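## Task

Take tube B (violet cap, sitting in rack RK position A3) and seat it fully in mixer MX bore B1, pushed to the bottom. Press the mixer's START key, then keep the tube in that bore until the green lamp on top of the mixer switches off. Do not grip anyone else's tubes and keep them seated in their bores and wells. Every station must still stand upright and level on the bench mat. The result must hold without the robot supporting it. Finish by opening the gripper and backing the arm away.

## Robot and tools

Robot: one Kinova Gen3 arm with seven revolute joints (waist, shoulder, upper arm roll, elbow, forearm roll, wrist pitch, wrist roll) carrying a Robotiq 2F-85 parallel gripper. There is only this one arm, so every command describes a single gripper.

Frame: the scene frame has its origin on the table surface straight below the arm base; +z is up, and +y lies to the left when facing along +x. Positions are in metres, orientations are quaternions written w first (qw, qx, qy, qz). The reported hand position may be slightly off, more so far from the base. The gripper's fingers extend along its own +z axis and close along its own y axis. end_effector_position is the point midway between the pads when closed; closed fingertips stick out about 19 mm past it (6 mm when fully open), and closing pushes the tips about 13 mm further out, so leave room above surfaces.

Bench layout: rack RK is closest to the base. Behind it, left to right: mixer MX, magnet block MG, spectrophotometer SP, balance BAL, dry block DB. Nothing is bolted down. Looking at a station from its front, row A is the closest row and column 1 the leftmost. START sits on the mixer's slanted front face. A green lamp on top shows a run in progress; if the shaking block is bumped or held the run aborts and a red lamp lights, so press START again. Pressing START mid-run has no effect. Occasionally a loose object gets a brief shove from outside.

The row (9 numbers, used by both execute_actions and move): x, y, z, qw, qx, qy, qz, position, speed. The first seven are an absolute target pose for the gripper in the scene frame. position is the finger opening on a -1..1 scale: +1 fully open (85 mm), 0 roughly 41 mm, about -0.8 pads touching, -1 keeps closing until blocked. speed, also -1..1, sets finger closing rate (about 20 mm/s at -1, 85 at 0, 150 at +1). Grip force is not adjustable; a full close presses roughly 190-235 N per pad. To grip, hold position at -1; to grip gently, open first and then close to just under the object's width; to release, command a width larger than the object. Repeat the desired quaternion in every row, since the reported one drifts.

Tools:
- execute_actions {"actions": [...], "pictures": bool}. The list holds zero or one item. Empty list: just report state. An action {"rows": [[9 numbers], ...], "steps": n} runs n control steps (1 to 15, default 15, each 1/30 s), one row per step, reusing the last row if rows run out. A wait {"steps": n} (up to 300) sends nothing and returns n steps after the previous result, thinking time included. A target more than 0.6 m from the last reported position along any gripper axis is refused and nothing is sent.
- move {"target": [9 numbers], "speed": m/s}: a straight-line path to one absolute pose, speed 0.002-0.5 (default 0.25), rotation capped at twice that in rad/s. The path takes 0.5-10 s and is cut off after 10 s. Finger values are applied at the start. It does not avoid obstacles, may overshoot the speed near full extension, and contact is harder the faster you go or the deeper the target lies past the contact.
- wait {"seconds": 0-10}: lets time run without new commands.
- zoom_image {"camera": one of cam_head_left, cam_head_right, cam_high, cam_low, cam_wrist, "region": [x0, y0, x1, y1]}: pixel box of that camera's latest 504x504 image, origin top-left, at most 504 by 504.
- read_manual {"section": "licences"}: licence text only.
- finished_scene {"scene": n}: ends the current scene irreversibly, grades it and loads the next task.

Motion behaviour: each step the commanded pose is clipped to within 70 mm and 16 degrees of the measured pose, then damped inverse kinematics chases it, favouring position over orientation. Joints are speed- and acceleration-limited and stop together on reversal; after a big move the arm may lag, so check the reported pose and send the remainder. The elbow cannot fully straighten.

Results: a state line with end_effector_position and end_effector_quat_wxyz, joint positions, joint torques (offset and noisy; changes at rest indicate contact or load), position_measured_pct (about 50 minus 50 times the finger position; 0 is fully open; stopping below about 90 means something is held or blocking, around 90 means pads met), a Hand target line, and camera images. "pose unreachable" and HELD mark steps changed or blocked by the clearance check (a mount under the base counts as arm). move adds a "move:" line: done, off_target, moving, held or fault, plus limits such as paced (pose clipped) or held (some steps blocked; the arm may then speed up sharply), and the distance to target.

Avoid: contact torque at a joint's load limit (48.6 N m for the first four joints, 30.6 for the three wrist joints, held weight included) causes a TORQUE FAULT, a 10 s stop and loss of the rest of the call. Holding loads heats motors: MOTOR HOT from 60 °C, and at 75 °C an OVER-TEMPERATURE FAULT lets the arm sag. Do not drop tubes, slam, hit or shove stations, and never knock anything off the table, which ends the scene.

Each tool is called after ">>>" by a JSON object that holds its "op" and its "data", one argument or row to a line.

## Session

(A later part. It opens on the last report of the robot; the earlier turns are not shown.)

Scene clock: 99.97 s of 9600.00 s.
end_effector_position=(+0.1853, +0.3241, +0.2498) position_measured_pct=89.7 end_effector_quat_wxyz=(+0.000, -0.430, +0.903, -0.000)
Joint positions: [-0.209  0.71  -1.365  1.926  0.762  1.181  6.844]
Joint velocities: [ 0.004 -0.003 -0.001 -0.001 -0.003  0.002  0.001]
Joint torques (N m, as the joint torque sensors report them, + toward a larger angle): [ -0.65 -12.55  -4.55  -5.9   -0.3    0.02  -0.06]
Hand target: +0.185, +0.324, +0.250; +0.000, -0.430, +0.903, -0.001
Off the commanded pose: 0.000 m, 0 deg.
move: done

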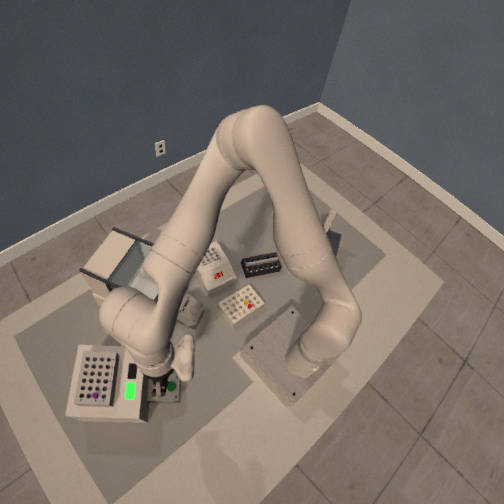

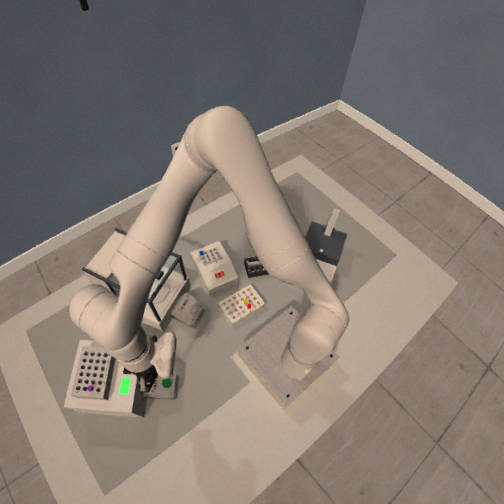

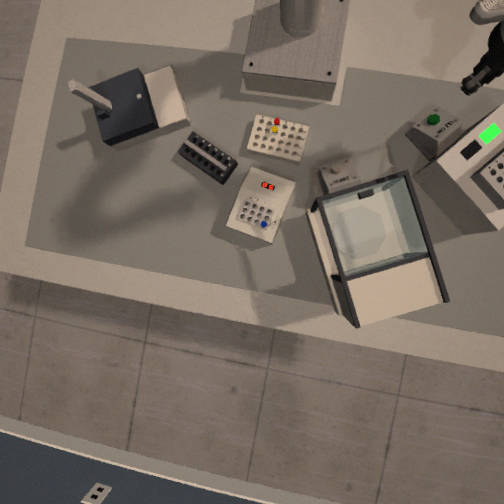

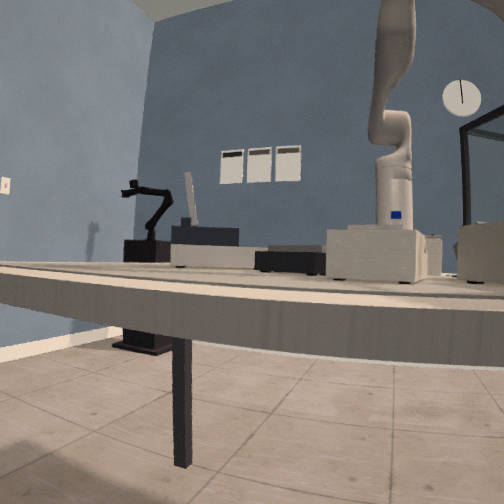

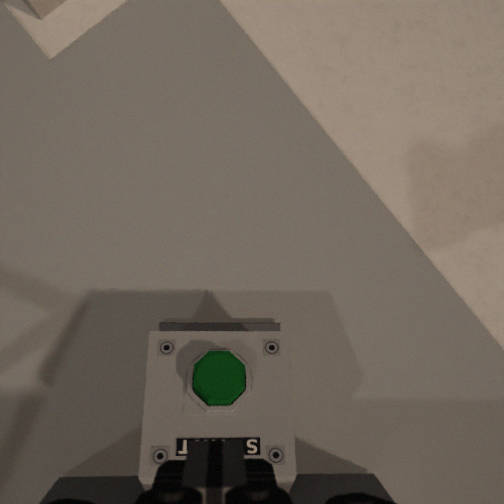

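>>> {"op": "wait", "data": {
  "seconds": 5
}}

Scene clock: 106.77 s of 9600.00 s.
end_effector_position=(+0.1855, +0.3240, +0.2499) position_measured_pct=89.7 end_effector_quat_wxyz=(+0.000, -0.430, +0.903, -0.001)
Joint positions: [-0.209  0.709 -1.365  1.925  0.762  1.181  6.844]
Joint velocities: [-0.     0.     0.    -0.001  0.     0.     0.003]
Joint torques (N m, as the joint torque sensors report them, + toward a larger angle): [ -0.54 -12.63  -4.97  -5.82  -0.15  -0.6    0.33]
Hand target: +0.185, +0.324, +0.250; +0.000, -0.430, +0.903, -0.001
Off the commanded pose: 0.000 m, 0 deg.
Steps of this call (steps 1 to 204: nothing new was sent). Readings (end_effector_position | what the end effector reports):
1: (+0.1854, +0.3241, +0.2498) | position_measured_pct=89.7
2: (+0.1854, +0.3240, +0.2499) | position_measured_pct=89.7
4: (+0.1854, +0.3240, +0.2499) | position_measured_pct=89.7
8: (+0.1855, +0.3240, +0.2499) | position_measured_pct=89.7
204: the state above

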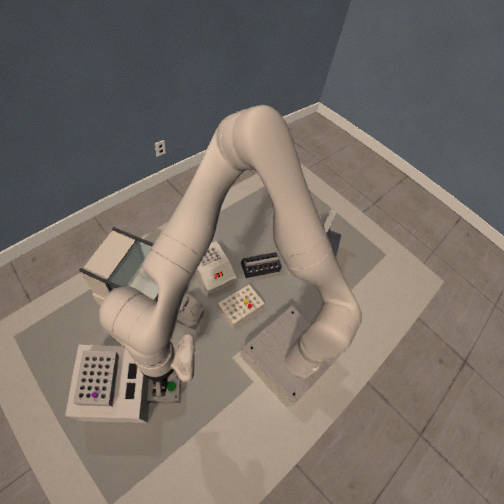

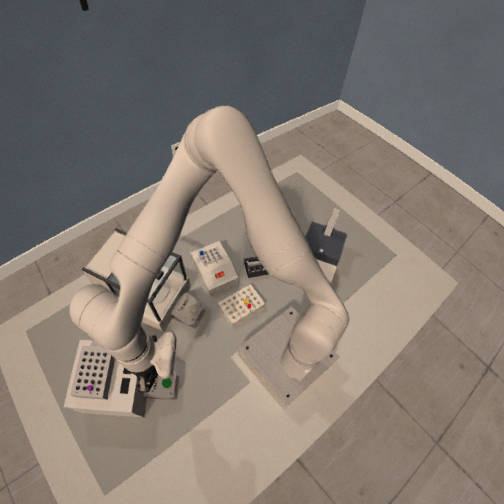

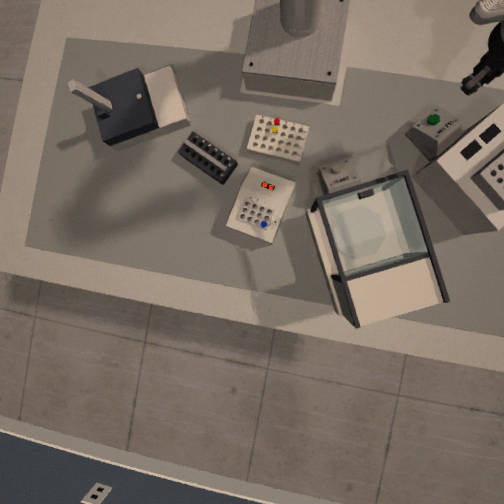

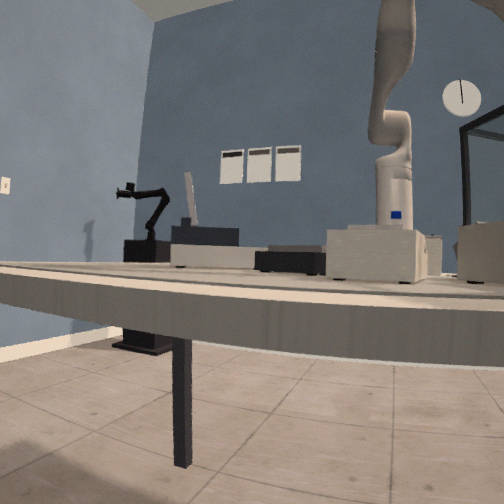

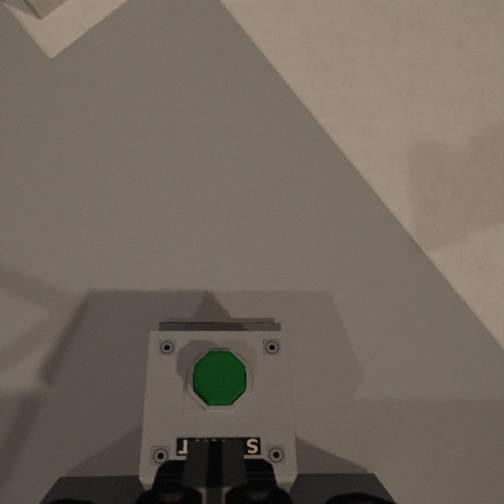

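The green lamp is out and no red lamp came on. I'll zoom in to check the tube is still seated.

>>> {"op": "zoom_image", "data": {
  "camera": "cam_head_left",
  "region": [60, 335, 190, 430]
}}

Region (60, 335, 190, 430) of cam_head_left's 504x504 image, scaled by 3.877, with more detail than that image has; it fills the top 368 rows of this view, and the rest is white.

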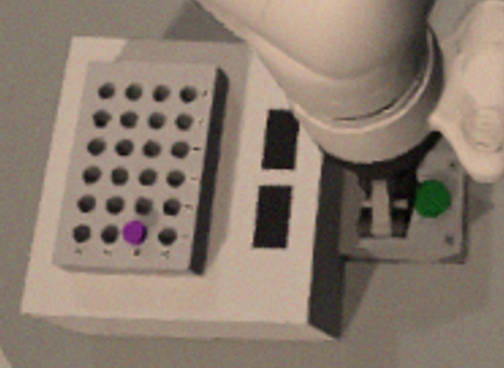

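>>> {"op": "finished_scene", "data": {
  "scene": 2
}}

The scene is finished: the task was done.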